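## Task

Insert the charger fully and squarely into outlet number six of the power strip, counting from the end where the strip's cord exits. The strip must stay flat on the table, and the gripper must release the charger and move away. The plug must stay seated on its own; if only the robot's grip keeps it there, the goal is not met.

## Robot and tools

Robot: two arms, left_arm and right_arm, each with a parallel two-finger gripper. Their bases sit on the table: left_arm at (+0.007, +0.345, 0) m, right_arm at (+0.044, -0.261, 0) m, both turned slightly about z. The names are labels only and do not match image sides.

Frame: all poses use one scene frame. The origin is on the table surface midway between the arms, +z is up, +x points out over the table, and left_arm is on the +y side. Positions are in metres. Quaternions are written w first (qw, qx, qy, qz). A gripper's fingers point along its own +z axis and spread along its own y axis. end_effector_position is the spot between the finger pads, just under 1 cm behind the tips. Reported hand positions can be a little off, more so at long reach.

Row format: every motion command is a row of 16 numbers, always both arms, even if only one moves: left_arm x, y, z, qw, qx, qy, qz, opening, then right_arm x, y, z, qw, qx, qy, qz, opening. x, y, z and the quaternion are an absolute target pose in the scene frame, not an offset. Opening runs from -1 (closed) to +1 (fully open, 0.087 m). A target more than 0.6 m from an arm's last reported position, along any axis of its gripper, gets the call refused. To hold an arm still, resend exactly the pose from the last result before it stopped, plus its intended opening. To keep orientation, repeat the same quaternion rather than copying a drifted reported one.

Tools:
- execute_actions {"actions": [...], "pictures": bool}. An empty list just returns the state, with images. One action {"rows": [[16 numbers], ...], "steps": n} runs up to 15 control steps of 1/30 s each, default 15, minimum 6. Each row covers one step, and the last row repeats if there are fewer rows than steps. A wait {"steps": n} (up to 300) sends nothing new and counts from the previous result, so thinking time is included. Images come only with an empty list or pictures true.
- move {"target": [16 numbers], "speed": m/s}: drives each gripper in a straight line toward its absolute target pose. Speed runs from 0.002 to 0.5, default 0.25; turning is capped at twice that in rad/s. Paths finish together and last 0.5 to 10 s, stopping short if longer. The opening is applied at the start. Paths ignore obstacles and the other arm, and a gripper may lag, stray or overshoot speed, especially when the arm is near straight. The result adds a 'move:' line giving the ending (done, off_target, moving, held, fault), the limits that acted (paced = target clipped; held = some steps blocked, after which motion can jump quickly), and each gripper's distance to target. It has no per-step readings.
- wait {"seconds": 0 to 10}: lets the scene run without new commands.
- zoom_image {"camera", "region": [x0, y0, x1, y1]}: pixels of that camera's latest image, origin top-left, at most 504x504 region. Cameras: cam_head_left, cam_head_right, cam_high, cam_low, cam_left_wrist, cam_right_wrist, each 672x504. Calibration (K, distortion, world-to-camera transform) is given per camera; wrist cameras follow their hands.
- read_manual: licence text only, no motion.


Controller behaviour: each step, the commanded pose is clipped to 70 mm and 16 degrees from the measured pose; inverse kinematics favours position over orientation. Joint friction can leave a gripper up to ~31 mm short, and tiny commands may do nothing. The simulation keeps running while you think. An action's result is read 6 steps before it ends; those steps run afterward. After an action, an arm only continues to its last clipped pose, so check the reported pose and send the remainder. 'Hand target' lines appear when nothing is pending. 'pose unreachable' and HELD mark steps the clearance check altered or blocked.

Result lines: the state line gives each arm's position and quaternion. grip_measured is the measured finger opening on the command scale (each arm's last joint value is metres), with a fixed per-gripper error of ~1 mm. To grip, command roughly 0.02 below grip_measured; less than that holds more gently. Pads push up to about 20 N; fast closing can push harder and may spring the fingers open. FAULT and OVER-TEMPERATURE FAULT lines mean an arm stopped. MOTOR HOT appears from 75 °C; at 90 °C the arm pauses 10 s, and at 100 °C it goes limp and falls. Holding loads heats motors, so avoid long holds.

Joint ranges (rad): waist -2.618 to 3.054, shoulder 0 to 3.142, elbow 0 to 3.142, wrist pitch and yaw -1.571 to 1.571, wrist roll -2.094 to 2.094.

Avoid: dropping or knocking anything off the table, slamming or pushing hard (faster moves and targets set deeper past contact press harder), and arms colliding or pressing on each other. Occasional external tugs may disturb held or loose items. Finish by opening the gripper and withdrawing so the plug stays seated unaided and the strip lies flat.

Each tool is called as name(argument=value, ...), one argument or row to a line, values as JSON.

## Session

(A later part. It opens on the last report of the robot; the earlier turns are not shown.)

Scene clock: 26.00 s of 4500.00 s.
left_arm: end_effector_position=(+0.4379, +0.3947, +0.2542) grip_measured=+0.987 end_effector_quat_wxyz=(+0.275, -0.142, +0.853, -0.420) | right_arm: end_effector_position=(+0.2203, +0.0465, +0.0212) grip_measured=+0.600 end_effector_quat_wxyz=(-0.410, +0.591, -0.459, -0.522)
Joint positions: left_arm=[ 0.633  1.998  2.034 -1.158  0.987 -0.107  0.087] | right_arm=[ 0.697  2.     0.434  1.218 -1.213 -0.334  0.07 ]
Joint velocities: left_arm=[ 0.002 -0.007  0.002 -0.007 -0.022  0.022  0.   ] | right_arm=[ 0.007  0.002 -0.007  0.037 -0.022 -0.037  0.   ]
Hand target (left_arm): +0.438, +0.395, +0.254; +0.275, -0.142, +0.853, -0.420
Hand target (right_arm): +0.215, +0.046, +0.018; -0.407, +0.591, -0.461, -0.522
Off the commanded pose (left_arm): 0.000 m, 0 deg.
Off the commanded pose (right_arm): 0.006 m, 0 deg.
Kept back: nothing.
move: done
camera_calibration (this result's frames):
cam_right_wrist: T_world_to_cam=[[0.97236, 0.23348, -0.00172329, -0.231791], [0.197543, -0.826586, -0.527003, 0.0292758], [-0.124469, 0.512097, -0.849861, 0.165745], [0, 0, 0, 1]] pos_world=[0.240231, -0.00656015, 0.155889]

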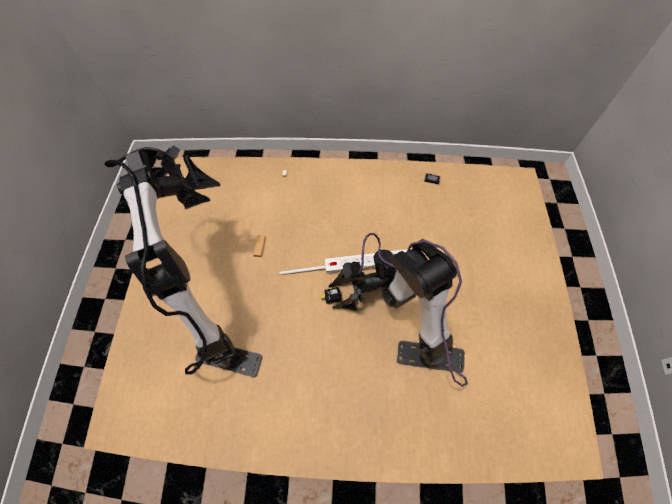

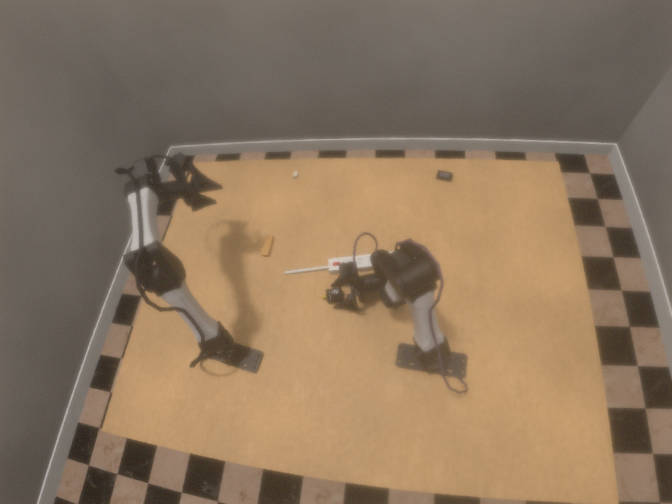

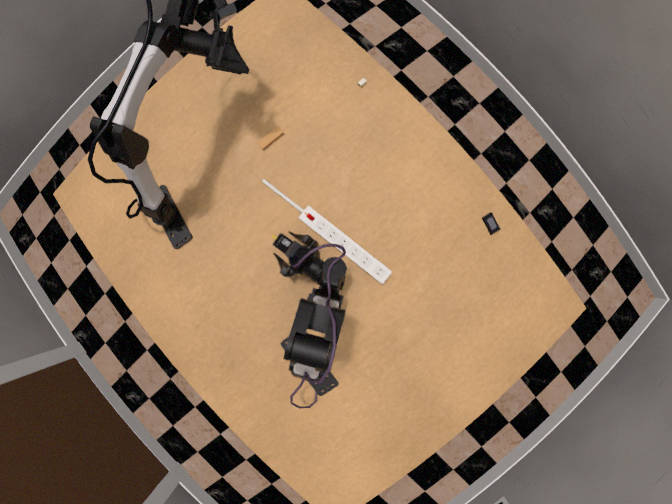

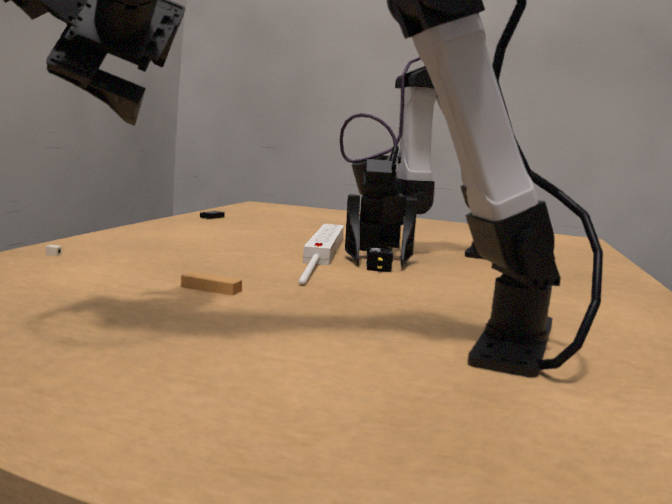

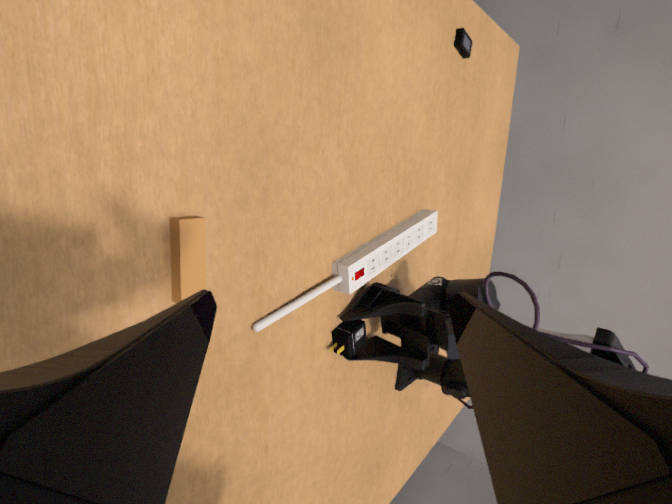

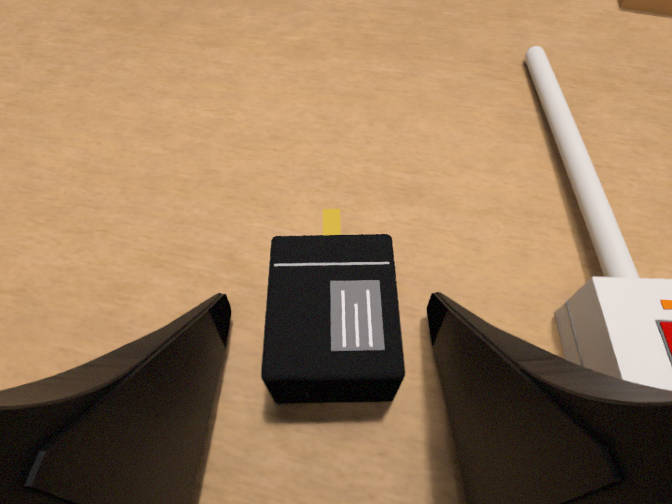

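execute_actions(
  actions=[
    {"rows": [[0.4379, 0.3947, 0.2542, 0.275, -0.142, 0.853, -0.420, 1, 0.2150, 0.046, 0.018, 0.4080, -0.5902, 0.4612, 0.5221, 0.5], [0.4379, 0.3947, 0.2542, 0.275, -0.142, 0.853, -0.420, 1, 0.2150, 0.046, 0.018, 0.4080, -0.5902, 0.4612, 0.5221, 0.4], [0.4379, 0.3947, 0.2542, 0.275, -0.142, 0.853, -0.420, 1, 0.2150, 0.046, 0.018, 0.4080, -0.5902, 0.4612, 0.5221, 0.3], [0.4379, 0.3947, 0.2542, 0.275, -0.142, 0.853, -0.420, 1, 0.2150, 0.046, 0.018, 0.4080, -0.5902, 0.4612, 0.5221, 0.2], [0.4379, 0.3947, 0.2542, 0.275, -0.142, 0.853, -0.420, 1, 0.2150, 0.046, 0.018, 0.4080, -0.5902, 0.4612, 0.5221, 0.12], [0.4379, 0.3947, 0.2542, 0.275, -0.142, 0.853, -0.420, 1, 0.2150, 0.046, 0.018, 0.4080, -0.5902, 0.4612, 0.5221, 0.08], [0.4379, 0.3947, 0.2542, 0.275, -0.142, 0.853, -0.420, 1, 0.2150, 0.046, 0.018, 0.4080, -0.5902, 0.4612, 0.5221, 0.05], [0.4379, 0.3947, 0.2542, 0.275, -0.142, 0.853, -0.420, 1, 0.2150, 0.046, 0.018, 0.4080, -0.5902, 0.4612, 0.5221, 0.03], [0.4379, 0.3947, 0.2542, 0.275, -0.142, 0.853, -0.420, 1, 0.2150, 0.046, 0.018, 0.4080, -0.5902, 0.4612, 0.5221, 0.01], [0.4379, 0.3947, 0.2542, 0.275, -0.142, 0.853, -0.420, 1, 0.2150, 0.046, 0.018, 0.4080, -0.5902, 0.4612, 0.5221, -0.01], [0.4379, 0.3947, 0.2542, 0.275, -0.142, 0.853, -0.420, 1, 0.2150, 0.046, 0.018, 0.4080, -0.5902, 0.4612, 0.5221, -0.03], [0.4379, 0.3947, 0.2542, 0.275, -0.142, 0.853, -0.420, 1, 0.2150, 0.046, 0.018, 0.4080, -0.5902, 0.4612, 0.5221, -0.05], [0.4379, 0.3947, 0.2542, 0.275, -0.142, 0.853, -0.420, 1, 0.2150, 0.046, 0.018, 0.4080, -0.5902, 0.4612, 0.5221, -0.07], [0.4379, 0.3947, 0.2542, 0.275, -0.142, 0.853, -0.420, 1, 0.2150, 0.046, 0.018, 0.4080, -0.5902, 0.4612, 0.5221, -0.09], [0.4379, 0.3947, 0.2542, 0.275, -0.142, 0.853, -0.420, 1, 0.2150, 0.046, 0.018, 0.4080, -0.5902, 0.4612, 0.5221, -0.11]], "steps": 15},
  ],
)

execute_actions(
  actions=[],
)

Scene clock: 26.97 s of 4500.00 s.
left_arm: end_effector_position=(+0.4379, +0.3947, +0.2542) grip_measured=+0.987 end_effector_quat_wxyz=(+0.275, -0.142, +0.853, -0.420) | right_arm: end_effector_position=(+0.2210, +0.0469, +0.0224) grip_measured=+0.020 end_effector_quat_wxyz=(-0.412, +0.591, -0.457, -0.521)
Joint positions: left_arm=[ 0.633  1.998  2.034 -1.158  0.987 -0.107  0.087] | right_arm=[ 0.697  2.     0.434  1.228 -1.212 -0.33   0.045]
Joint velocities: left_arm=[ 0.002 -0.027 -0.007 -0.022 -0.007  0.007 -0.   ] | right_arm=[-0.022  0.002 -0.007  0.022  0.007  0.007 -0.016]
Steps of this call (steps 1 to 20: nothing new was sent; steps 21 to 29: the first 9 steps of this action). Readings (end_effector_position):
21: left_arm (+0.4379, +0.3947, +0.2542) | right_arm (+0.2210, +0.0469, +0.0223)
22: left_arm (+0.4379, +0.3947, +0.2542) | right_arm (+0.2210, +0.0469, +0.0223)
24: left_arm (+0.4379, +0.3947, +0.2542) | right_arm (+0.2210, +0.0469, +0.0223)
28: left_arm (+0.4379, +0.3947, +0.2542) | right_arm (+0.2210, +0.0469, +0.0224)
29: the state above

Scene clock: 27.17 s of 4500.00 s.
left_arm: end_effector_position=(+0.4379, +0.3947, +0.2542) grip_measured=+0.987 end_effector_quat_wxyz=(+0.275, -0.142, +0.853, -0.420) | right_arm: end_effector_position=(+0.2212, +0.0470, +0.0224) grip_measured=-0.091 end_effector_quat_wxyz=(-0.413, +0.591, -0.457, -0.521)
Joint positions: left_arm=[ 0.633  1.998  2.034 -1.158  0.987 -0.107  0.087] | right_arm=[ 0.697  2.     0.434  1.228 -1.211 -0.33   0.04 ]
Joint velocities: left_arm=[-0.012  0.002 -0.022 -0.022  0.007  0.051 -0.001] | right_arm=[ 0.007 -0.007 -0.012 -0.066  0.022 -0.007  0.001]
Hand target (left_arm): +0.438, +0.395, +0.254; +0.275, -0.142, +0.853, -0.420
Hand target (right_arm): +0.215, +0.046, +0.018; -0.408, +0.590, -0.461, -0.522
Off the commanded pose (left_arm): 0.000 m, 0 deg.
Off the commanded pose (right_arm): 0.008 m, 1 deg.
Kept back: nothing.
Steps of this call (steps 1 to 6: the last 6 steps of your previous action). Readings (end_effector_position):
1: left_arm (+0.4379, +0.3947, +0.2542) | right_arm (+0.2210, +0.0469, +0.0224)
2: left_arm (+0.4379, +0.3947, +0.2542) | right_arm (+0.2210, +0.0469, +0.0224)
4: left_arm (+0.4379, +0.3947, +0.2542) | right_arm (+0.2211, +0.0469, +0.0224)
6: the state above
camera_calibration (this result's frames):
cam_right_wrist: T_world_to_cam=[[0.972863, 0.231332, 0.00476573, -0.232961], [0.198704, -0.824742, -0.529451, 0.0298482], [-0.118548, 0.51603, -0.848327, 0.165095], [0, 0, 0, 1]] pos_world=[0.24028, -0.00668572, 0.156968]

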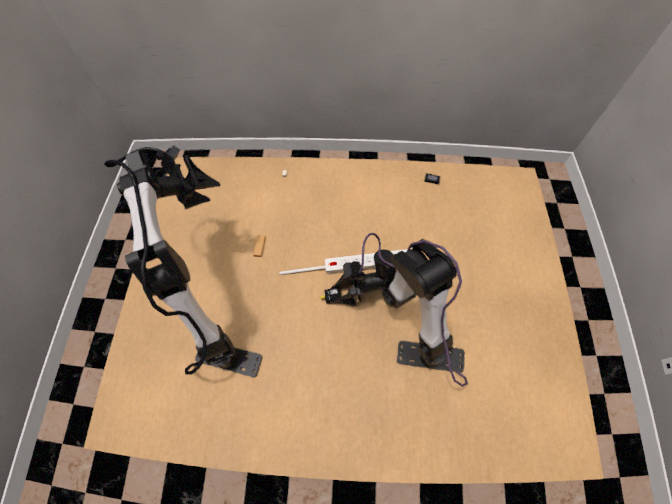

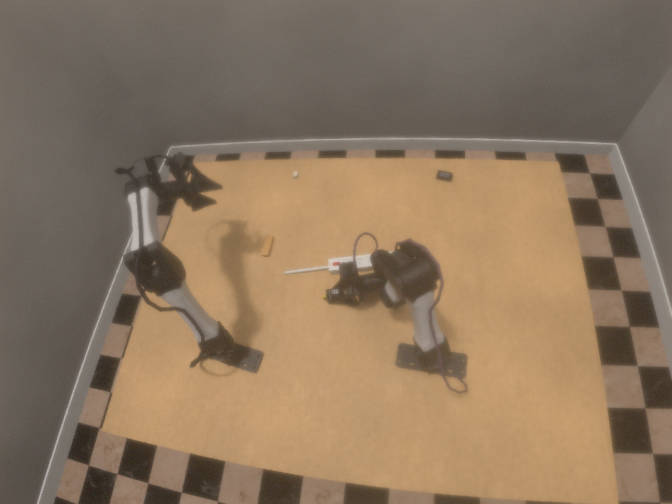

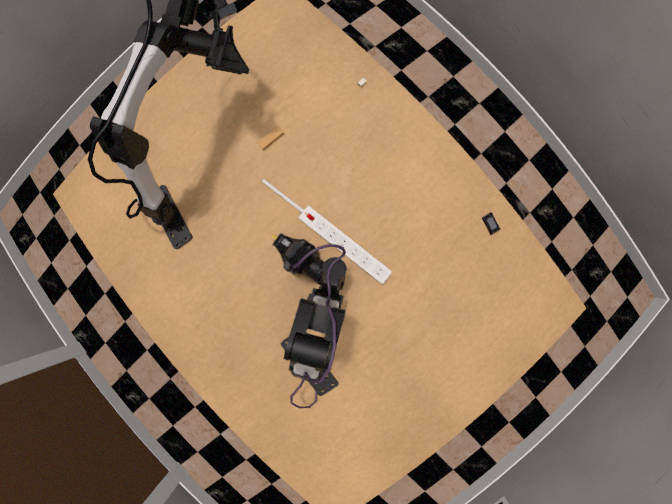

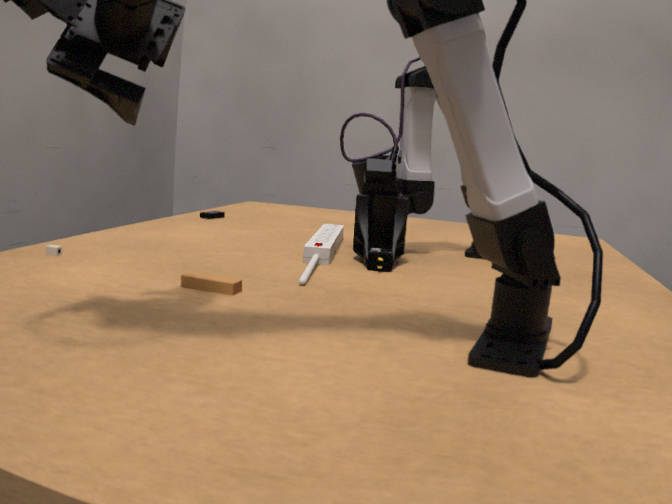

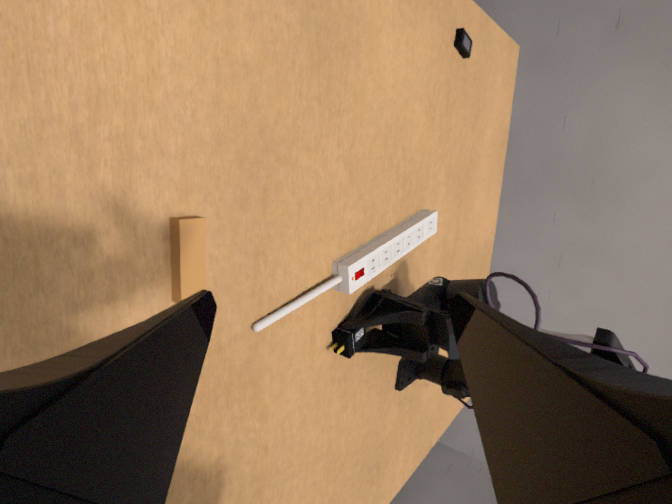

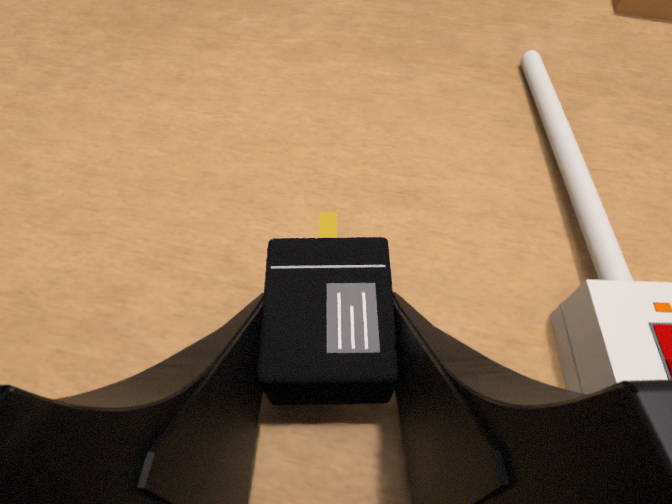

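move(
  target=[0.38, 0.25, 0.20, 0.3461, -0.2624, 0.7668, -0.4723, -1, 0.2212, 0.047, 0.11, 0.4080, -0.5902, 0.4612, 0.5221, -0.13],
  speed=0.15,
)

Scene clock: 31.37 s of 4500.00 s.
left_arm: end_effector_position=(+0.3833, +0.2555, +0.2007) grip_measured=-1.000 end_effector_quat_wxyz=(+0.346, -0.262, +0.769, -0.469) | right_arm: end_effector_position=(+0.2134, +0.0419, +0.0981) grip_measured=-0.091 end_effector_quat_wxyz=(-0.389, +0.583, -0.478, -0.529)
Joint positions: left_arm=[ 0.3    1.335  0.811  0.094  0.693 -0.979  0.   ] | right_arm=[ 0.697  1.557  0.492  0.665 -1.211 -0.326  0.04 ]
Joint velocities: left_arm=[-0.007 -0.002 -0.012  0.022  0.007 -0.022  0.   ] | right_arm=[-0.002  0.012 -0.027  0.037  0.022 -0.007  0.001]
Hand target (left_arm): +0.379, +0.252, +0.198; +0.346, -0.262, +0.769, -0.470
Hand target (right_arm): +0.220, +0.046, +0.112; -0.408, +0.590, -0.461, -0.522
Off the commanded pose (left_arm): 0.006 m, 0 deg.
Off the commanded pose (right_arm): 0.015 m, 3 deg.
Kept back: nothing.
move: off_target (right_arm)
camera_calibration (this result's frames):
cam_left_wrist: T_world_to_cam=[[0.0996287, -0.415798, 0.903983, -0.114696], [-0.994996, -0.0484907, 0.0873554, 0.399594], [0.00751259, -0.908163, -0.418549, 0.453994], [0, 0, 0, 1]] pos_world=[0.405611, 0.383987, 0.258795]
cam_right_wrist: T_world_to_cam=[[0.971495, 0.229821, -0.0581379, -0.217969], [0.168944, -0.843244, -0.510291, 0.0725152], [-0.1663, 0.485923, -0.858034, 0.243419], [0, 0, 0, 1]] pos_world=[0.239985, -0.00704129, 0.233194]

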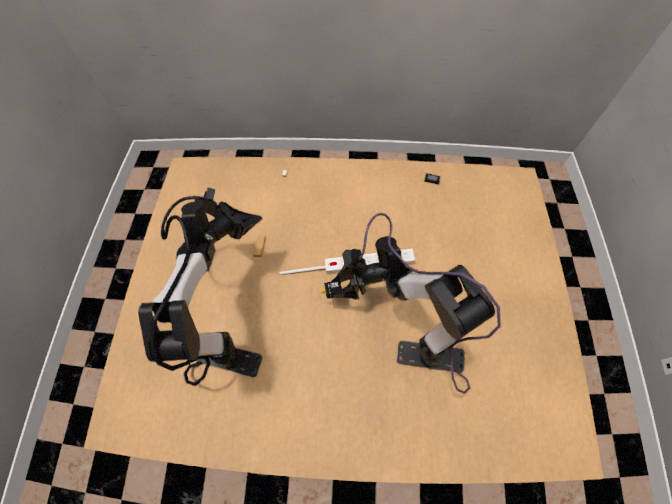

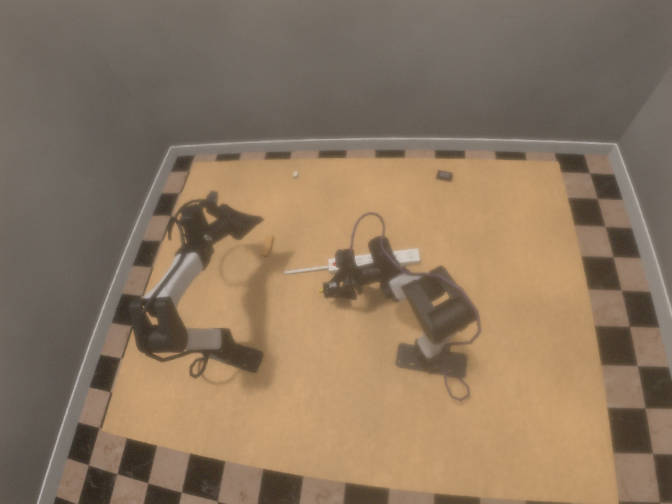

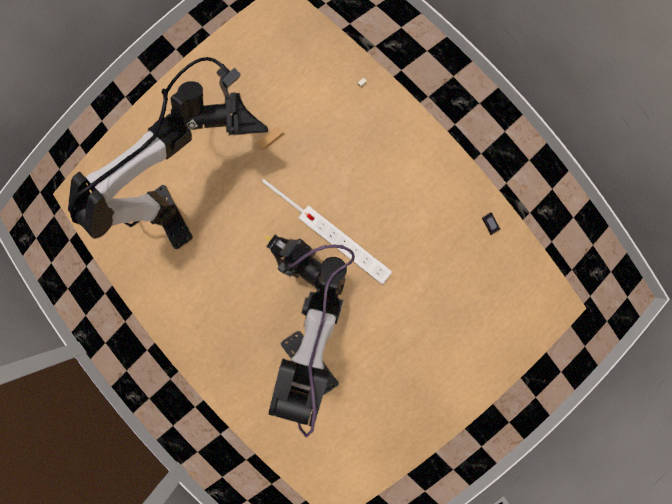

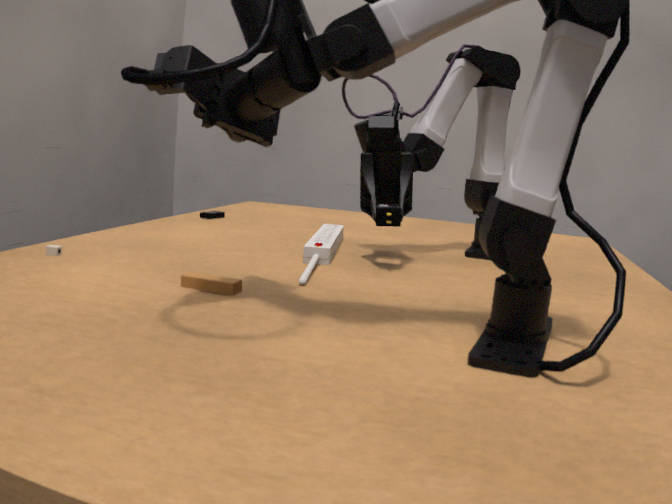

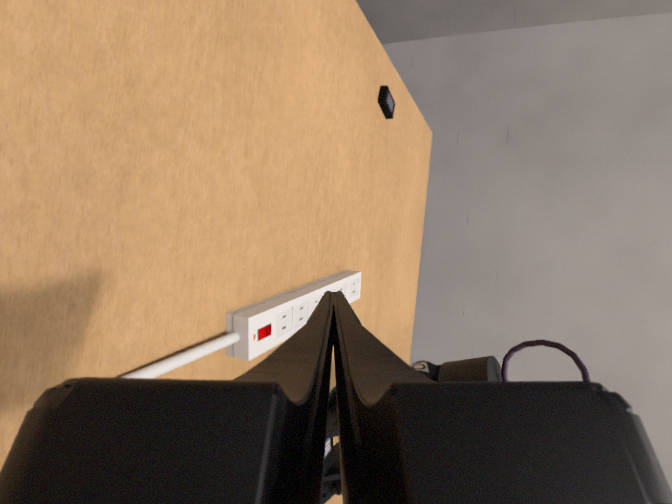

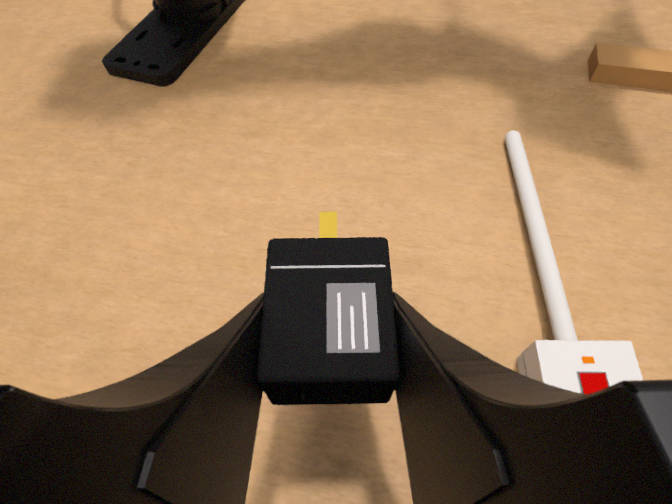

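zoom_image(
  camera="cam_low",
  region=[360, 190, 420, 240],
)

Region (360, 190, 420, 240) of cam_low's 672x504 image, scaled by 8.400, with more detail than that image has.

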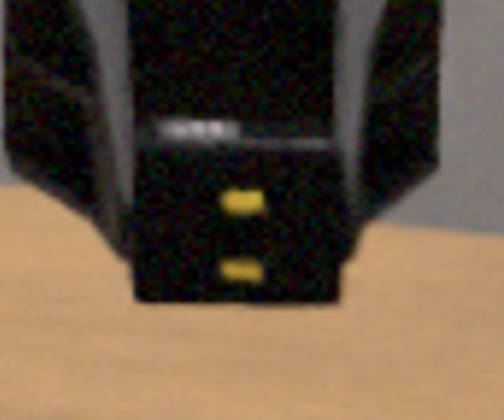

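move(
  target=[0.38, 0.25, 0.20, 0.3461, -0.2624, 0.7668, -0.4723, -1, 0.376, -0.186, 0.125, -0.0582, -0.0896, 0.9943, -0.0052, -0.13],
  speed=0.3,
)

Scene clock: 36.03 s of 4500.00 s.
left_arm: end_effector_position=(+0.3842, +0.2537, +0.2025) grip_measured=-1.000 end_effector_quat_wxyz=(+0.347, -0.263, +0.767, -0.472) | right_arm: end_effector_position=(+0.3749, -0.1795, +0.1198) grip_measured=-0.090 end_effector_quat_wxyz=(-0.059, -0.088, +0.994, +0.004)
Joint positions: left_arm=[ 0.295  1.335  0.811  0.104  0.689 -0.991  0.   ] | right_arm=[ 0.337  2.132  1.993 -1.548 -0.025  0.046  0.04 ]
Joint velocities: left_arm=[ 0.002  0.012 -0.002 -0.007  0.081  0.066  0.   ] | right_arm=[ 0.002  0.002 -0.002 -0.051 -0.051 -0.022 -0.001]
Hand target (left_arm): +0.380, +0.250, +0.200; +0.346, -0.262, +0.767, -0.472
Hand target (right_arm): +0.377, -0.184, +0.124; -0.057, -0.081, +0.995, -0.001
Off the commanded pose (left_arm): 0.006 m, 0 deg.
Off the commanded pose (right_arm): 0.008 m, 1 deg.
Kept back: nothing.
move: done
camera_calibration (this result's frames):
cam_left_wrist: T_world_to_cam=[[0.0973156, -0.409887, 0.90693, -0.118369], [-0.995201, -0.0494424, 0.0844418, 0.401163], [0.0102293, -0.910796, -0.412731, 0.451614], [0, 0, 0, 1]] pos_world=[0.406137, 0.382645, 0.259873]
cam_right_wrist: T_world_to_cam=[[0.166754, -0.985959, -0.00878062, -0.245235], [-0.520588, -0.0956021, 0.848439, 0.0996343], [-0.837366, -0.136909, -0.529221, 0.496897], [0, 0, 0, 1]] pos_world=[0.508847, -0.164236, 0.176281]

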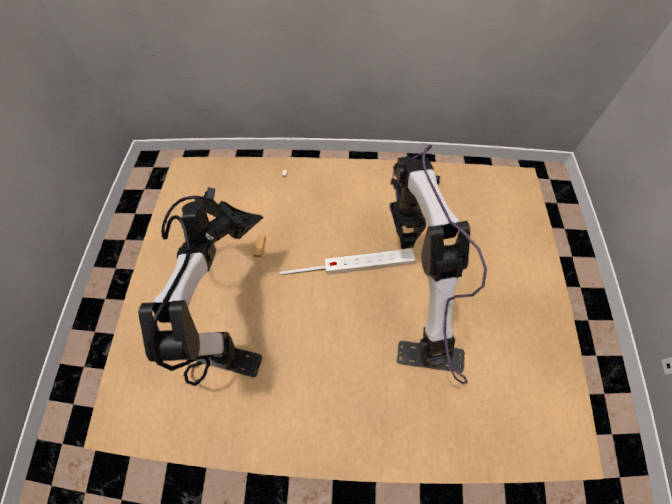

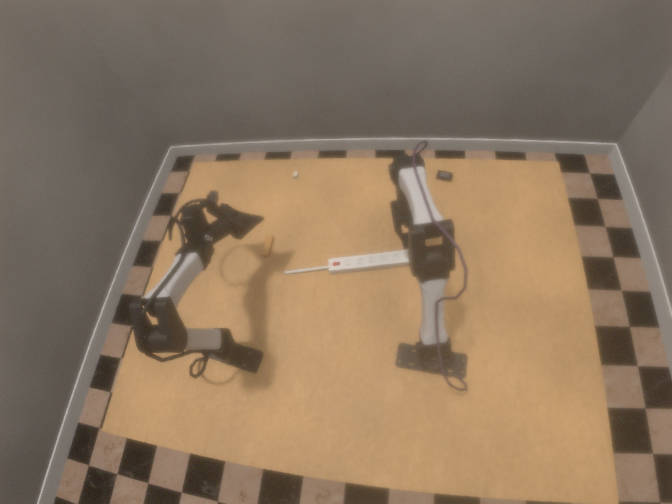

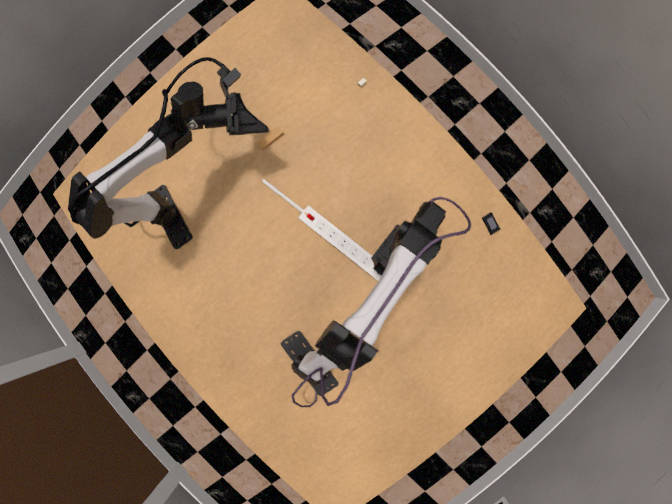

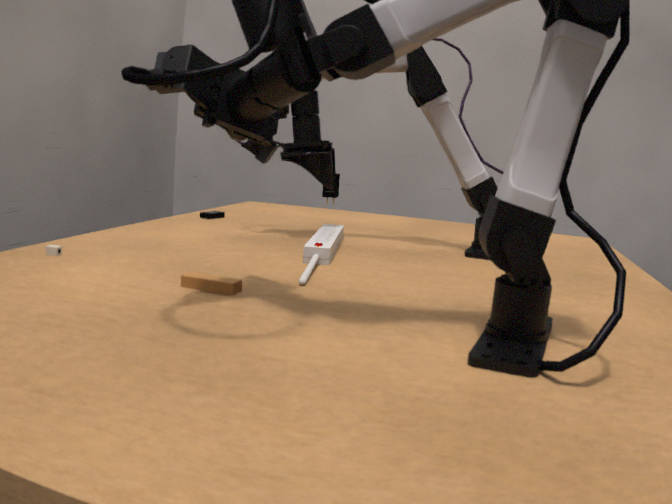

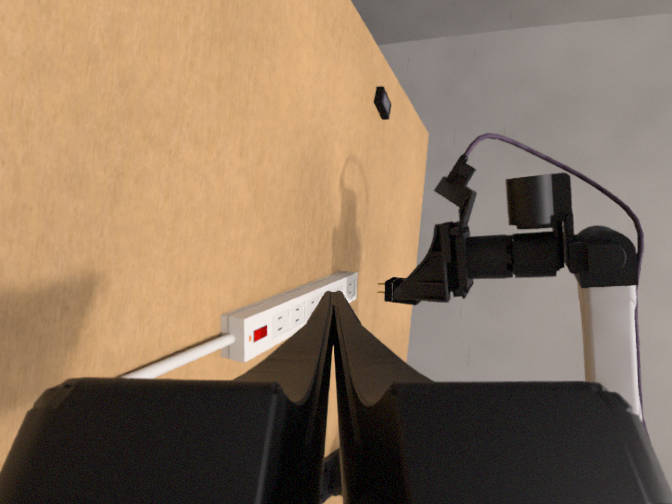

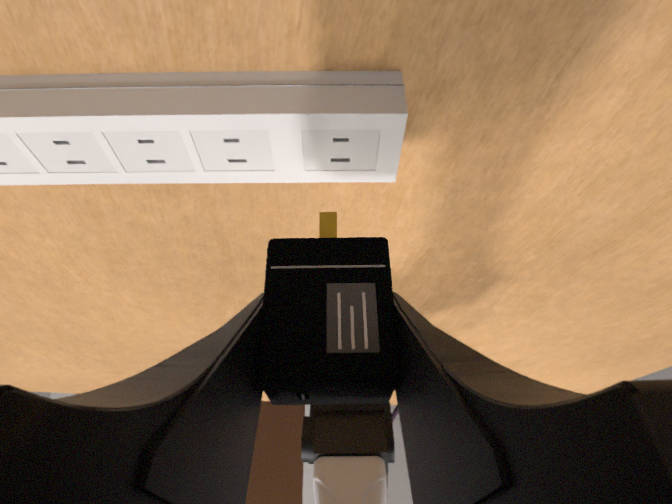

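move(
  target=[0.3089, -0.0746, 0.0965, 0.3461, -0.2624, 0.7668, -0.4723, -1, 0.377, -0.190, 0.09, -0.0582, -0.0896, 0.9943, -0.0052, -0.13],
  speed=0.25,
)

Scene clock: 38.33 s of 4500.00 s.
left_arm: end_effector_position=(+0.3032, -0.0677, +0.0929) grip_measured=-1.000 end_effector_quat_wxyz=(+0.345, -0.258, +0.774, -0.465) | right_arm: end_effector_position=(+0.3778, -0.1840, +0.0923) grip_measured=-0.090 end_effector_quat_wxyz=(-0.058, -0.092, +0.994, +0.000)
Joint positions: left_arm=[-0.829  1.856  0.835  0.661 -0.363 -1.386  0.   ] | right_arm=[ 0.33   2.132  1.885 -1.438 -0.014  0.032  0.04 ]
Joint velocities: left_arm=[ 0.007  0.017  0.002 -0.022 -0.037  0.037  0.   ] | right_arm=[ 0.017  0.007  0.002  0.037 -0.007 -0.066  0.   ]
Hand target (left_arm): +0.306, -0.073, +0.096; +0.348, -0.260, +0.769, -0.469
Hand target (right_arm): +0.378, -0.190, +0.090; -0.058, -0.090, +0.994, -0.005
Off the commanded pose (left_arm): 0.010 m, 1 deg.
Off the commanded pose (right_arm): 0.006 m, 1 deg.
Kept back: nothing.
move: done
camera_calibration (this result's frames):
cam_left_wrist: T_world_to_cam=[[0.0986421, -0.429379, 0.897721, -0.143646], [-0.995123, -0.0419556, 0.0892773, 0.313902], [-0.000669451, -0.902149, -0.431424, 0.120101], [0, 0, 0, 1]] pos_world=[0.326621, 0.0598406, 0.152744]
cam_right_wrist: T_world_to_cam=[[0.17498, -0.984572, -0.000375422, -0.254039], [-0.523197, -0.0933066, 0.847088, 0.125517], [-0.834054, -0.148027, -0.531452, 0.481008], [0, 0, 0, 1]] pos_world=[0.511309, -0.167206, 0.149213]

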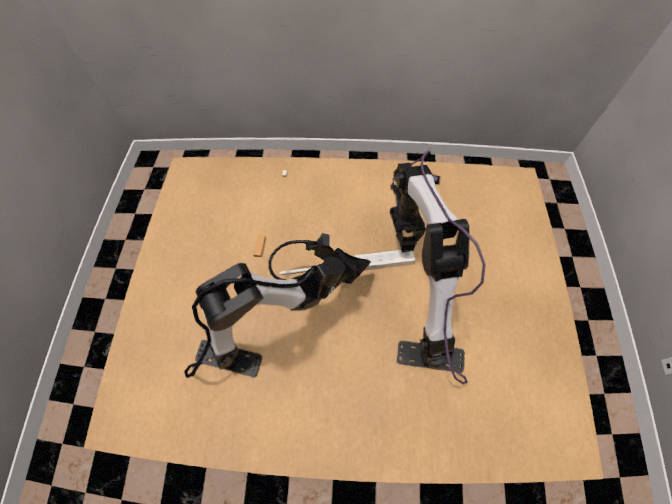

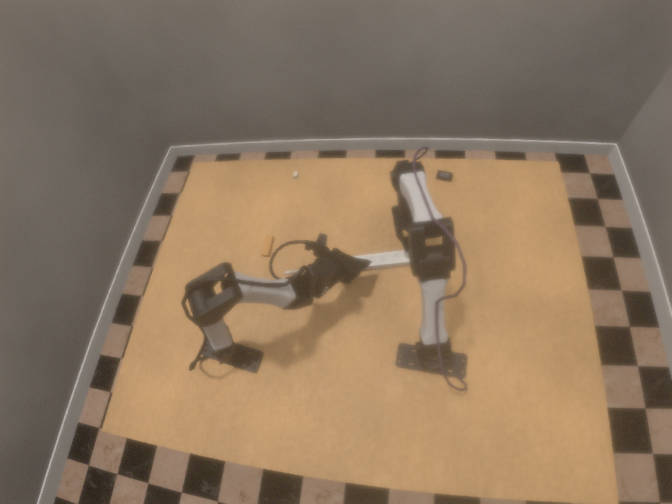

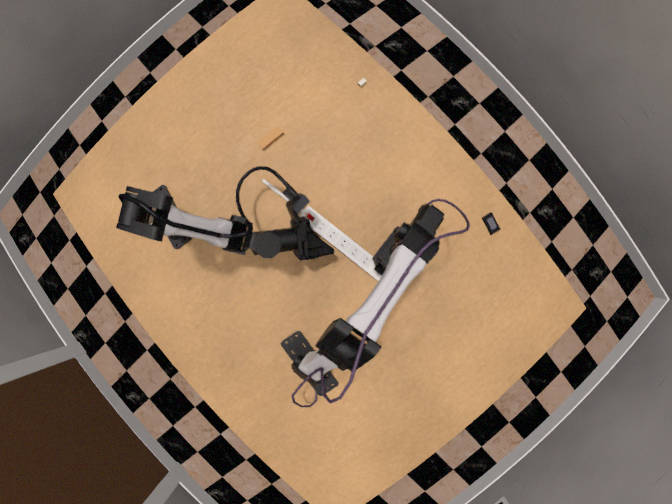

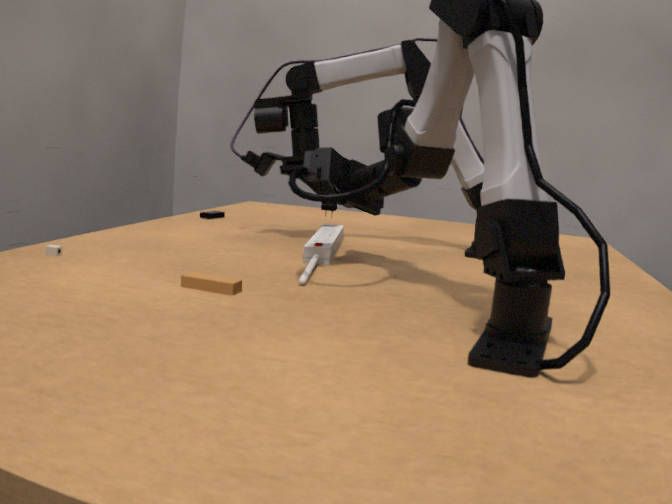

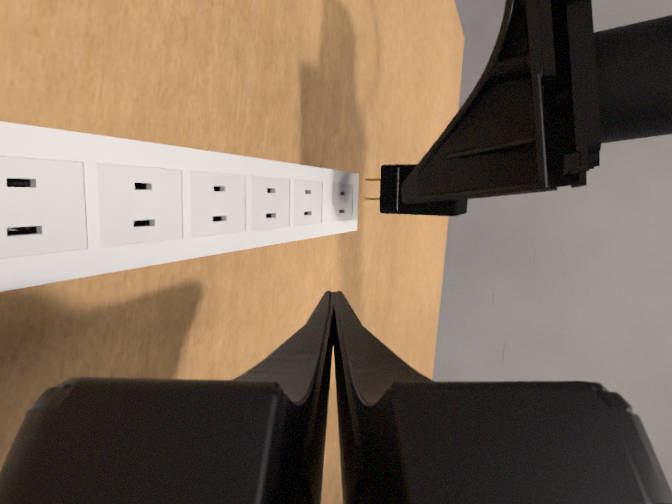

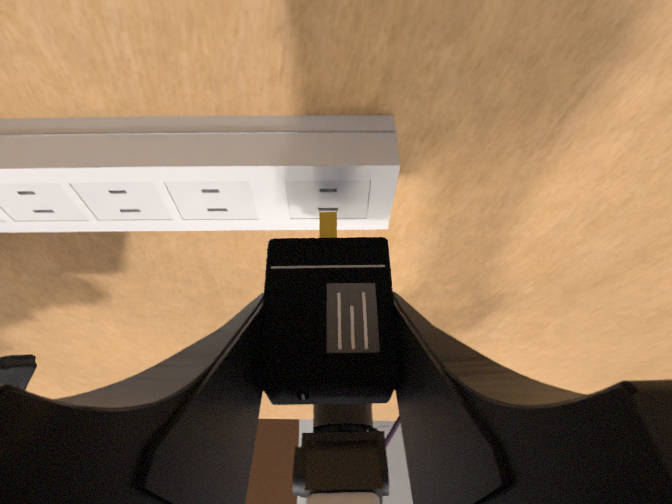

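zoom_image(
  camera="cam_left_wrist",
  region=[290, 140, 480, 250],
)

zoom_image(
  camera="cam_right_wrist",
  region=[260, 160, 410, 270],
)

Region (290, 140, 480, 250) of cam_left_wrist's 672x504 image, scaled by 2.653, with more detail than that image has; it fills the top 292 rows of this view, and the rest is white.

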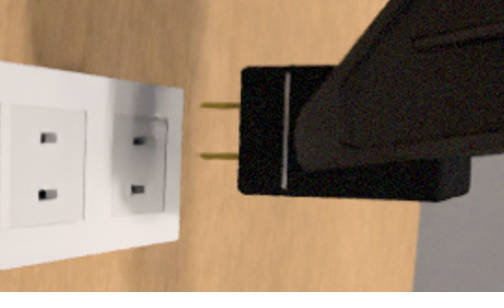

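Region (260, 160, 410, 270) of cam_right_wrist's 672x504 image, scaled by 3.360, with more detail than that image has; it fills the top 370 rows of this view, and the rest is white.

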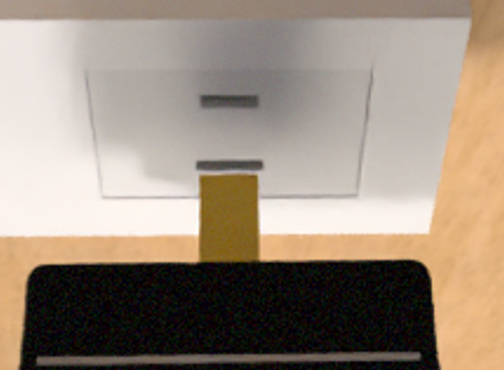

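move(
  target=[0.3032, -0.0677, 0.0929, 0.345, -0.258, 0.774, -0.465, -1, 0.3670, -0.1862, 0.086, -0.0582, -0.0896, 0.9943, -0.0052, -0.13],
  speed=0.02,
)

Scene clock: 40.57 s of 4500.00 s.
left_arm: end_effector_position=(+0.3035, -0.0674, +0.0930) grip_measured=-1.000 end_effector_quat_wxyz=(+0.346, -0.258, +0.773, -0.464) | right_arm: end_effector_position=(+0.3679, -0.1860, +0.0821) grip_measured=-0.090 end_effector_quat_wxyz=(-0.068, -0.090, +0.994, -0.001)
Joint positions: left_arm=[-0.829  1.856  0.835  0.661 -0.365 -1.386  0.   ] | right_arm=[ 0.33   2.112  1.808 -1.403 -0.014  0.035  0.04 ]
Joint velocities: left_arm=[-0.017 -0.002 -0.002  0.051 -0.007  0.007  0.   ] | right_arm=[-0.012 -0.002 -0.022  0.095  0.051 -0.022 -0.001]
Hand target (left_arm): +0.303, -0.068, +0.093; +0.345, -0.258, +0.774, -0.465
Hand target (right_arm): +0.367, -0.186, +0.086; -0.058, -0.090, +0.994, -0.005
Off the commanded pose (left_arm): 0.000 m, 0 deg.
Off the commanded pose (right_arm): 0.004 m, 1 deg.
Kept back: nothing.
move: done
camera_calibration (this result's frames):
cam_left_wrist: T_world_to_cam=[[0.099006, -0.428997, 0.897864, -0.14379], [-0.995085, -0.0441963, 0.0886096, 0.314134], [0.00166904, -0.902224, -0.431264, 0.119631], [0, 0, 0, 1]] pos_world=[0.326627, 0.060132, 0.152861]
cam_right_wrist: T_world_to_cam=[[0.171259, -0.985225, 0.00102208, -0.253158], [-0.505468, -0.0869737, 0.85845, 0.122541], [-0.845678, -0.147534, -0.512895, 0.469906], [0, 0, 0, 1]] pos_world=[0.502686, -0.169433, 0.136076]

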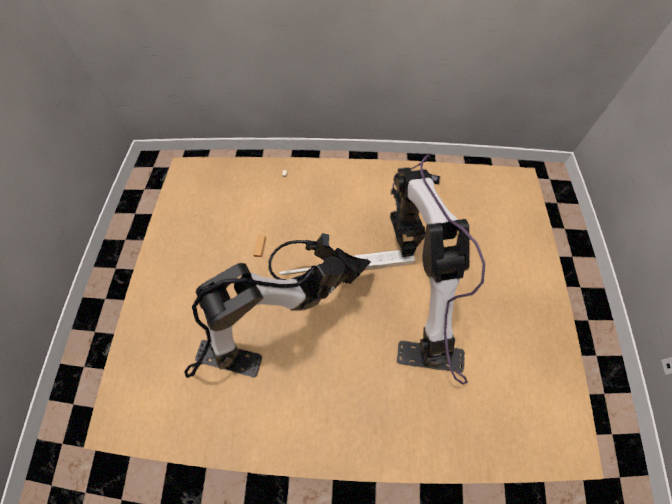

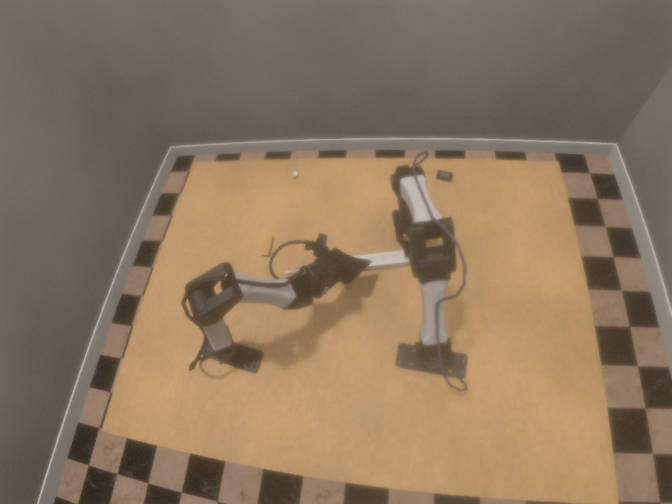

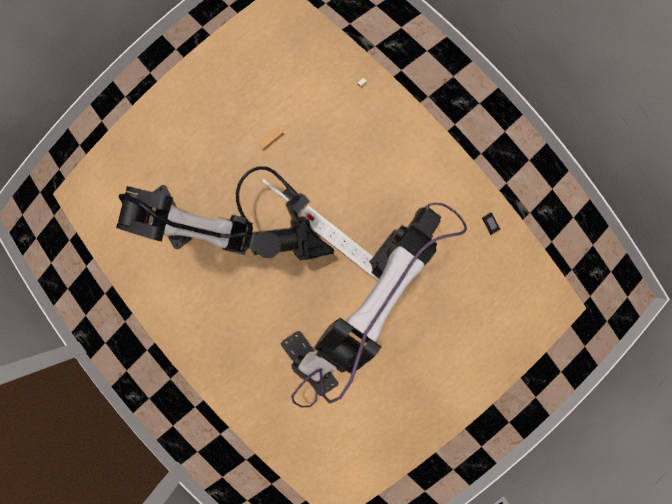

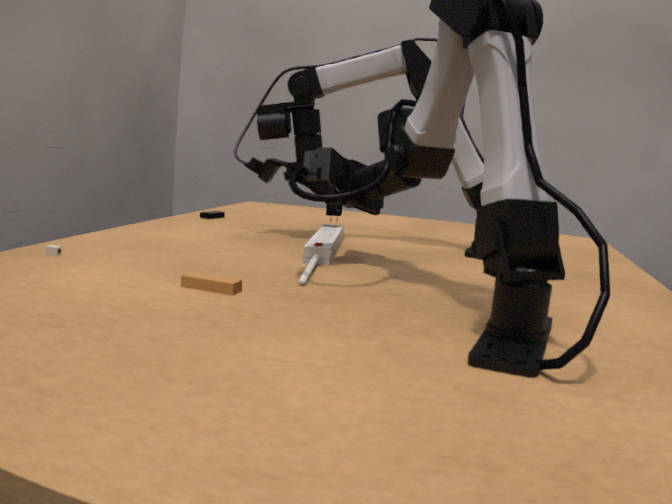

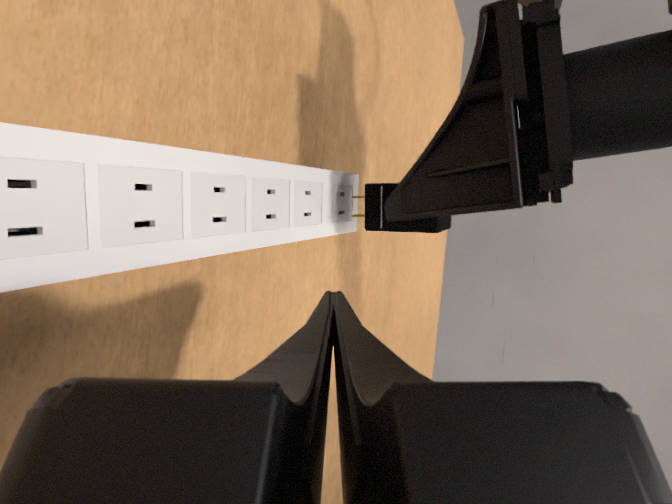

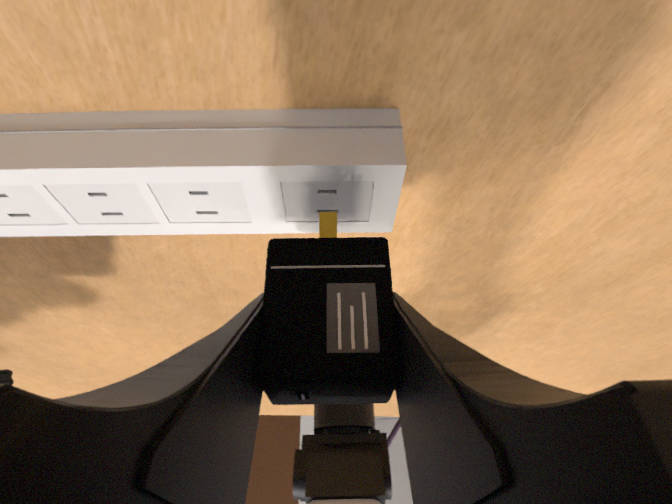

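zoom_image(
  camera="cam_left_wrist",
  region=[310, 160, 410, 245],
)

zoom_image(
  camera="cam_right_wrist",
  region=[270, 170, 390, 250],
)

Region (310, 160, 410, 245) of cam_left_wrist's 672x504 image, scaled by 5.040, with more detail than that image has; it fills the top 428 rows of this view, and the rest is white.

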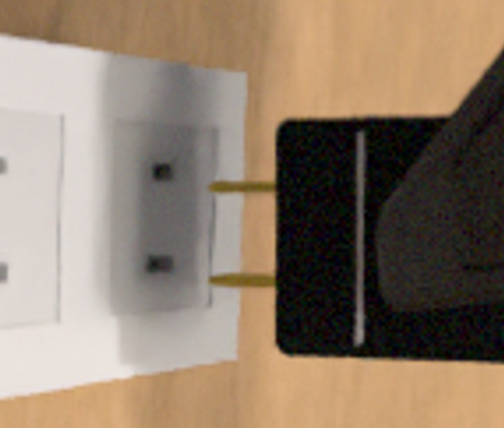

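Region (270, 170, 390, 250) of cam_right_wrist's 672x504 image, scaled by 4.200, with more detail than that image has.

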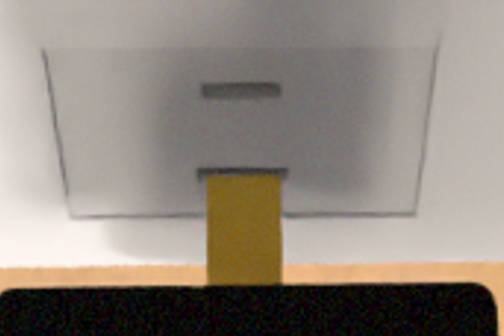

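execute_actions(
  actions=[
    {"steps": 1},
  ],
)

Scene clock: 43.67 s of 4500.00 s.
left_arm: end_effector_position=(+0.3035, -0.0674, +0.0930) grip_measured=-1.000 end_effector_quat_wxyz=(+0.346, -0.258, +0.773, -0.464) | right_arm: end_effector_position=(+0.3685, -0.1859, +0.0819) grip_measured=-0.090 end_effector_quat_wxyz=(-0.067, -0.089, +0.994, -0.001)
Joint positions: left_arm=[-0.829  1.856  0.835  0.661 -0.365 -1.386  0.   ] | right_arm=[ 0.33   2.112  1.808 -1.4   -0.014  0.036  0.04 ]
Joint velocities: left_arm=[-0.007 -0.002 -0.007 -0.007 -0.007  0.022  0.   ] | right_arm=[-0.002  0.002  0.002  0.007 -0.022 -0.022 -0.001]
Hand target (left_arm): +0.303, -0.068, +0.093; +0.345, -0.258, +0.774, -0.465
Hand target (right_arm): +0.367, -0.186, +0.086; -0.058, -0.090, +0.994, -0.005
Off the commanded pose (left_arm): 0.000 m, 0 deg.
Off the commanded pose (right_arm): 0.004 m, 1 deg.
Kept back: nothing.
Steps of this call (steps 1 to 90: nothing new was sent; then 0.10 s passed at rest). Readings (end_effector_position):
1: left_arm (+0.3035, -0.0674, +0.0930) | right_arm (+0.3681, -0.1860, +0.0820)
2: left_arm (+0.3035, -0.0674, +0.0930) | right_arm (+0.3682, -0.1860, +0.0820)
4: left_arm (+0.3035, -0.0674, +0.0930) | right_arm (+0.3683, -0.1859, +0.0820)
8: left_arm (+0.3035, -0.0674, +0.0930) | right_arm (+0.3684, -0.1859, +0.0819)
90: the state above


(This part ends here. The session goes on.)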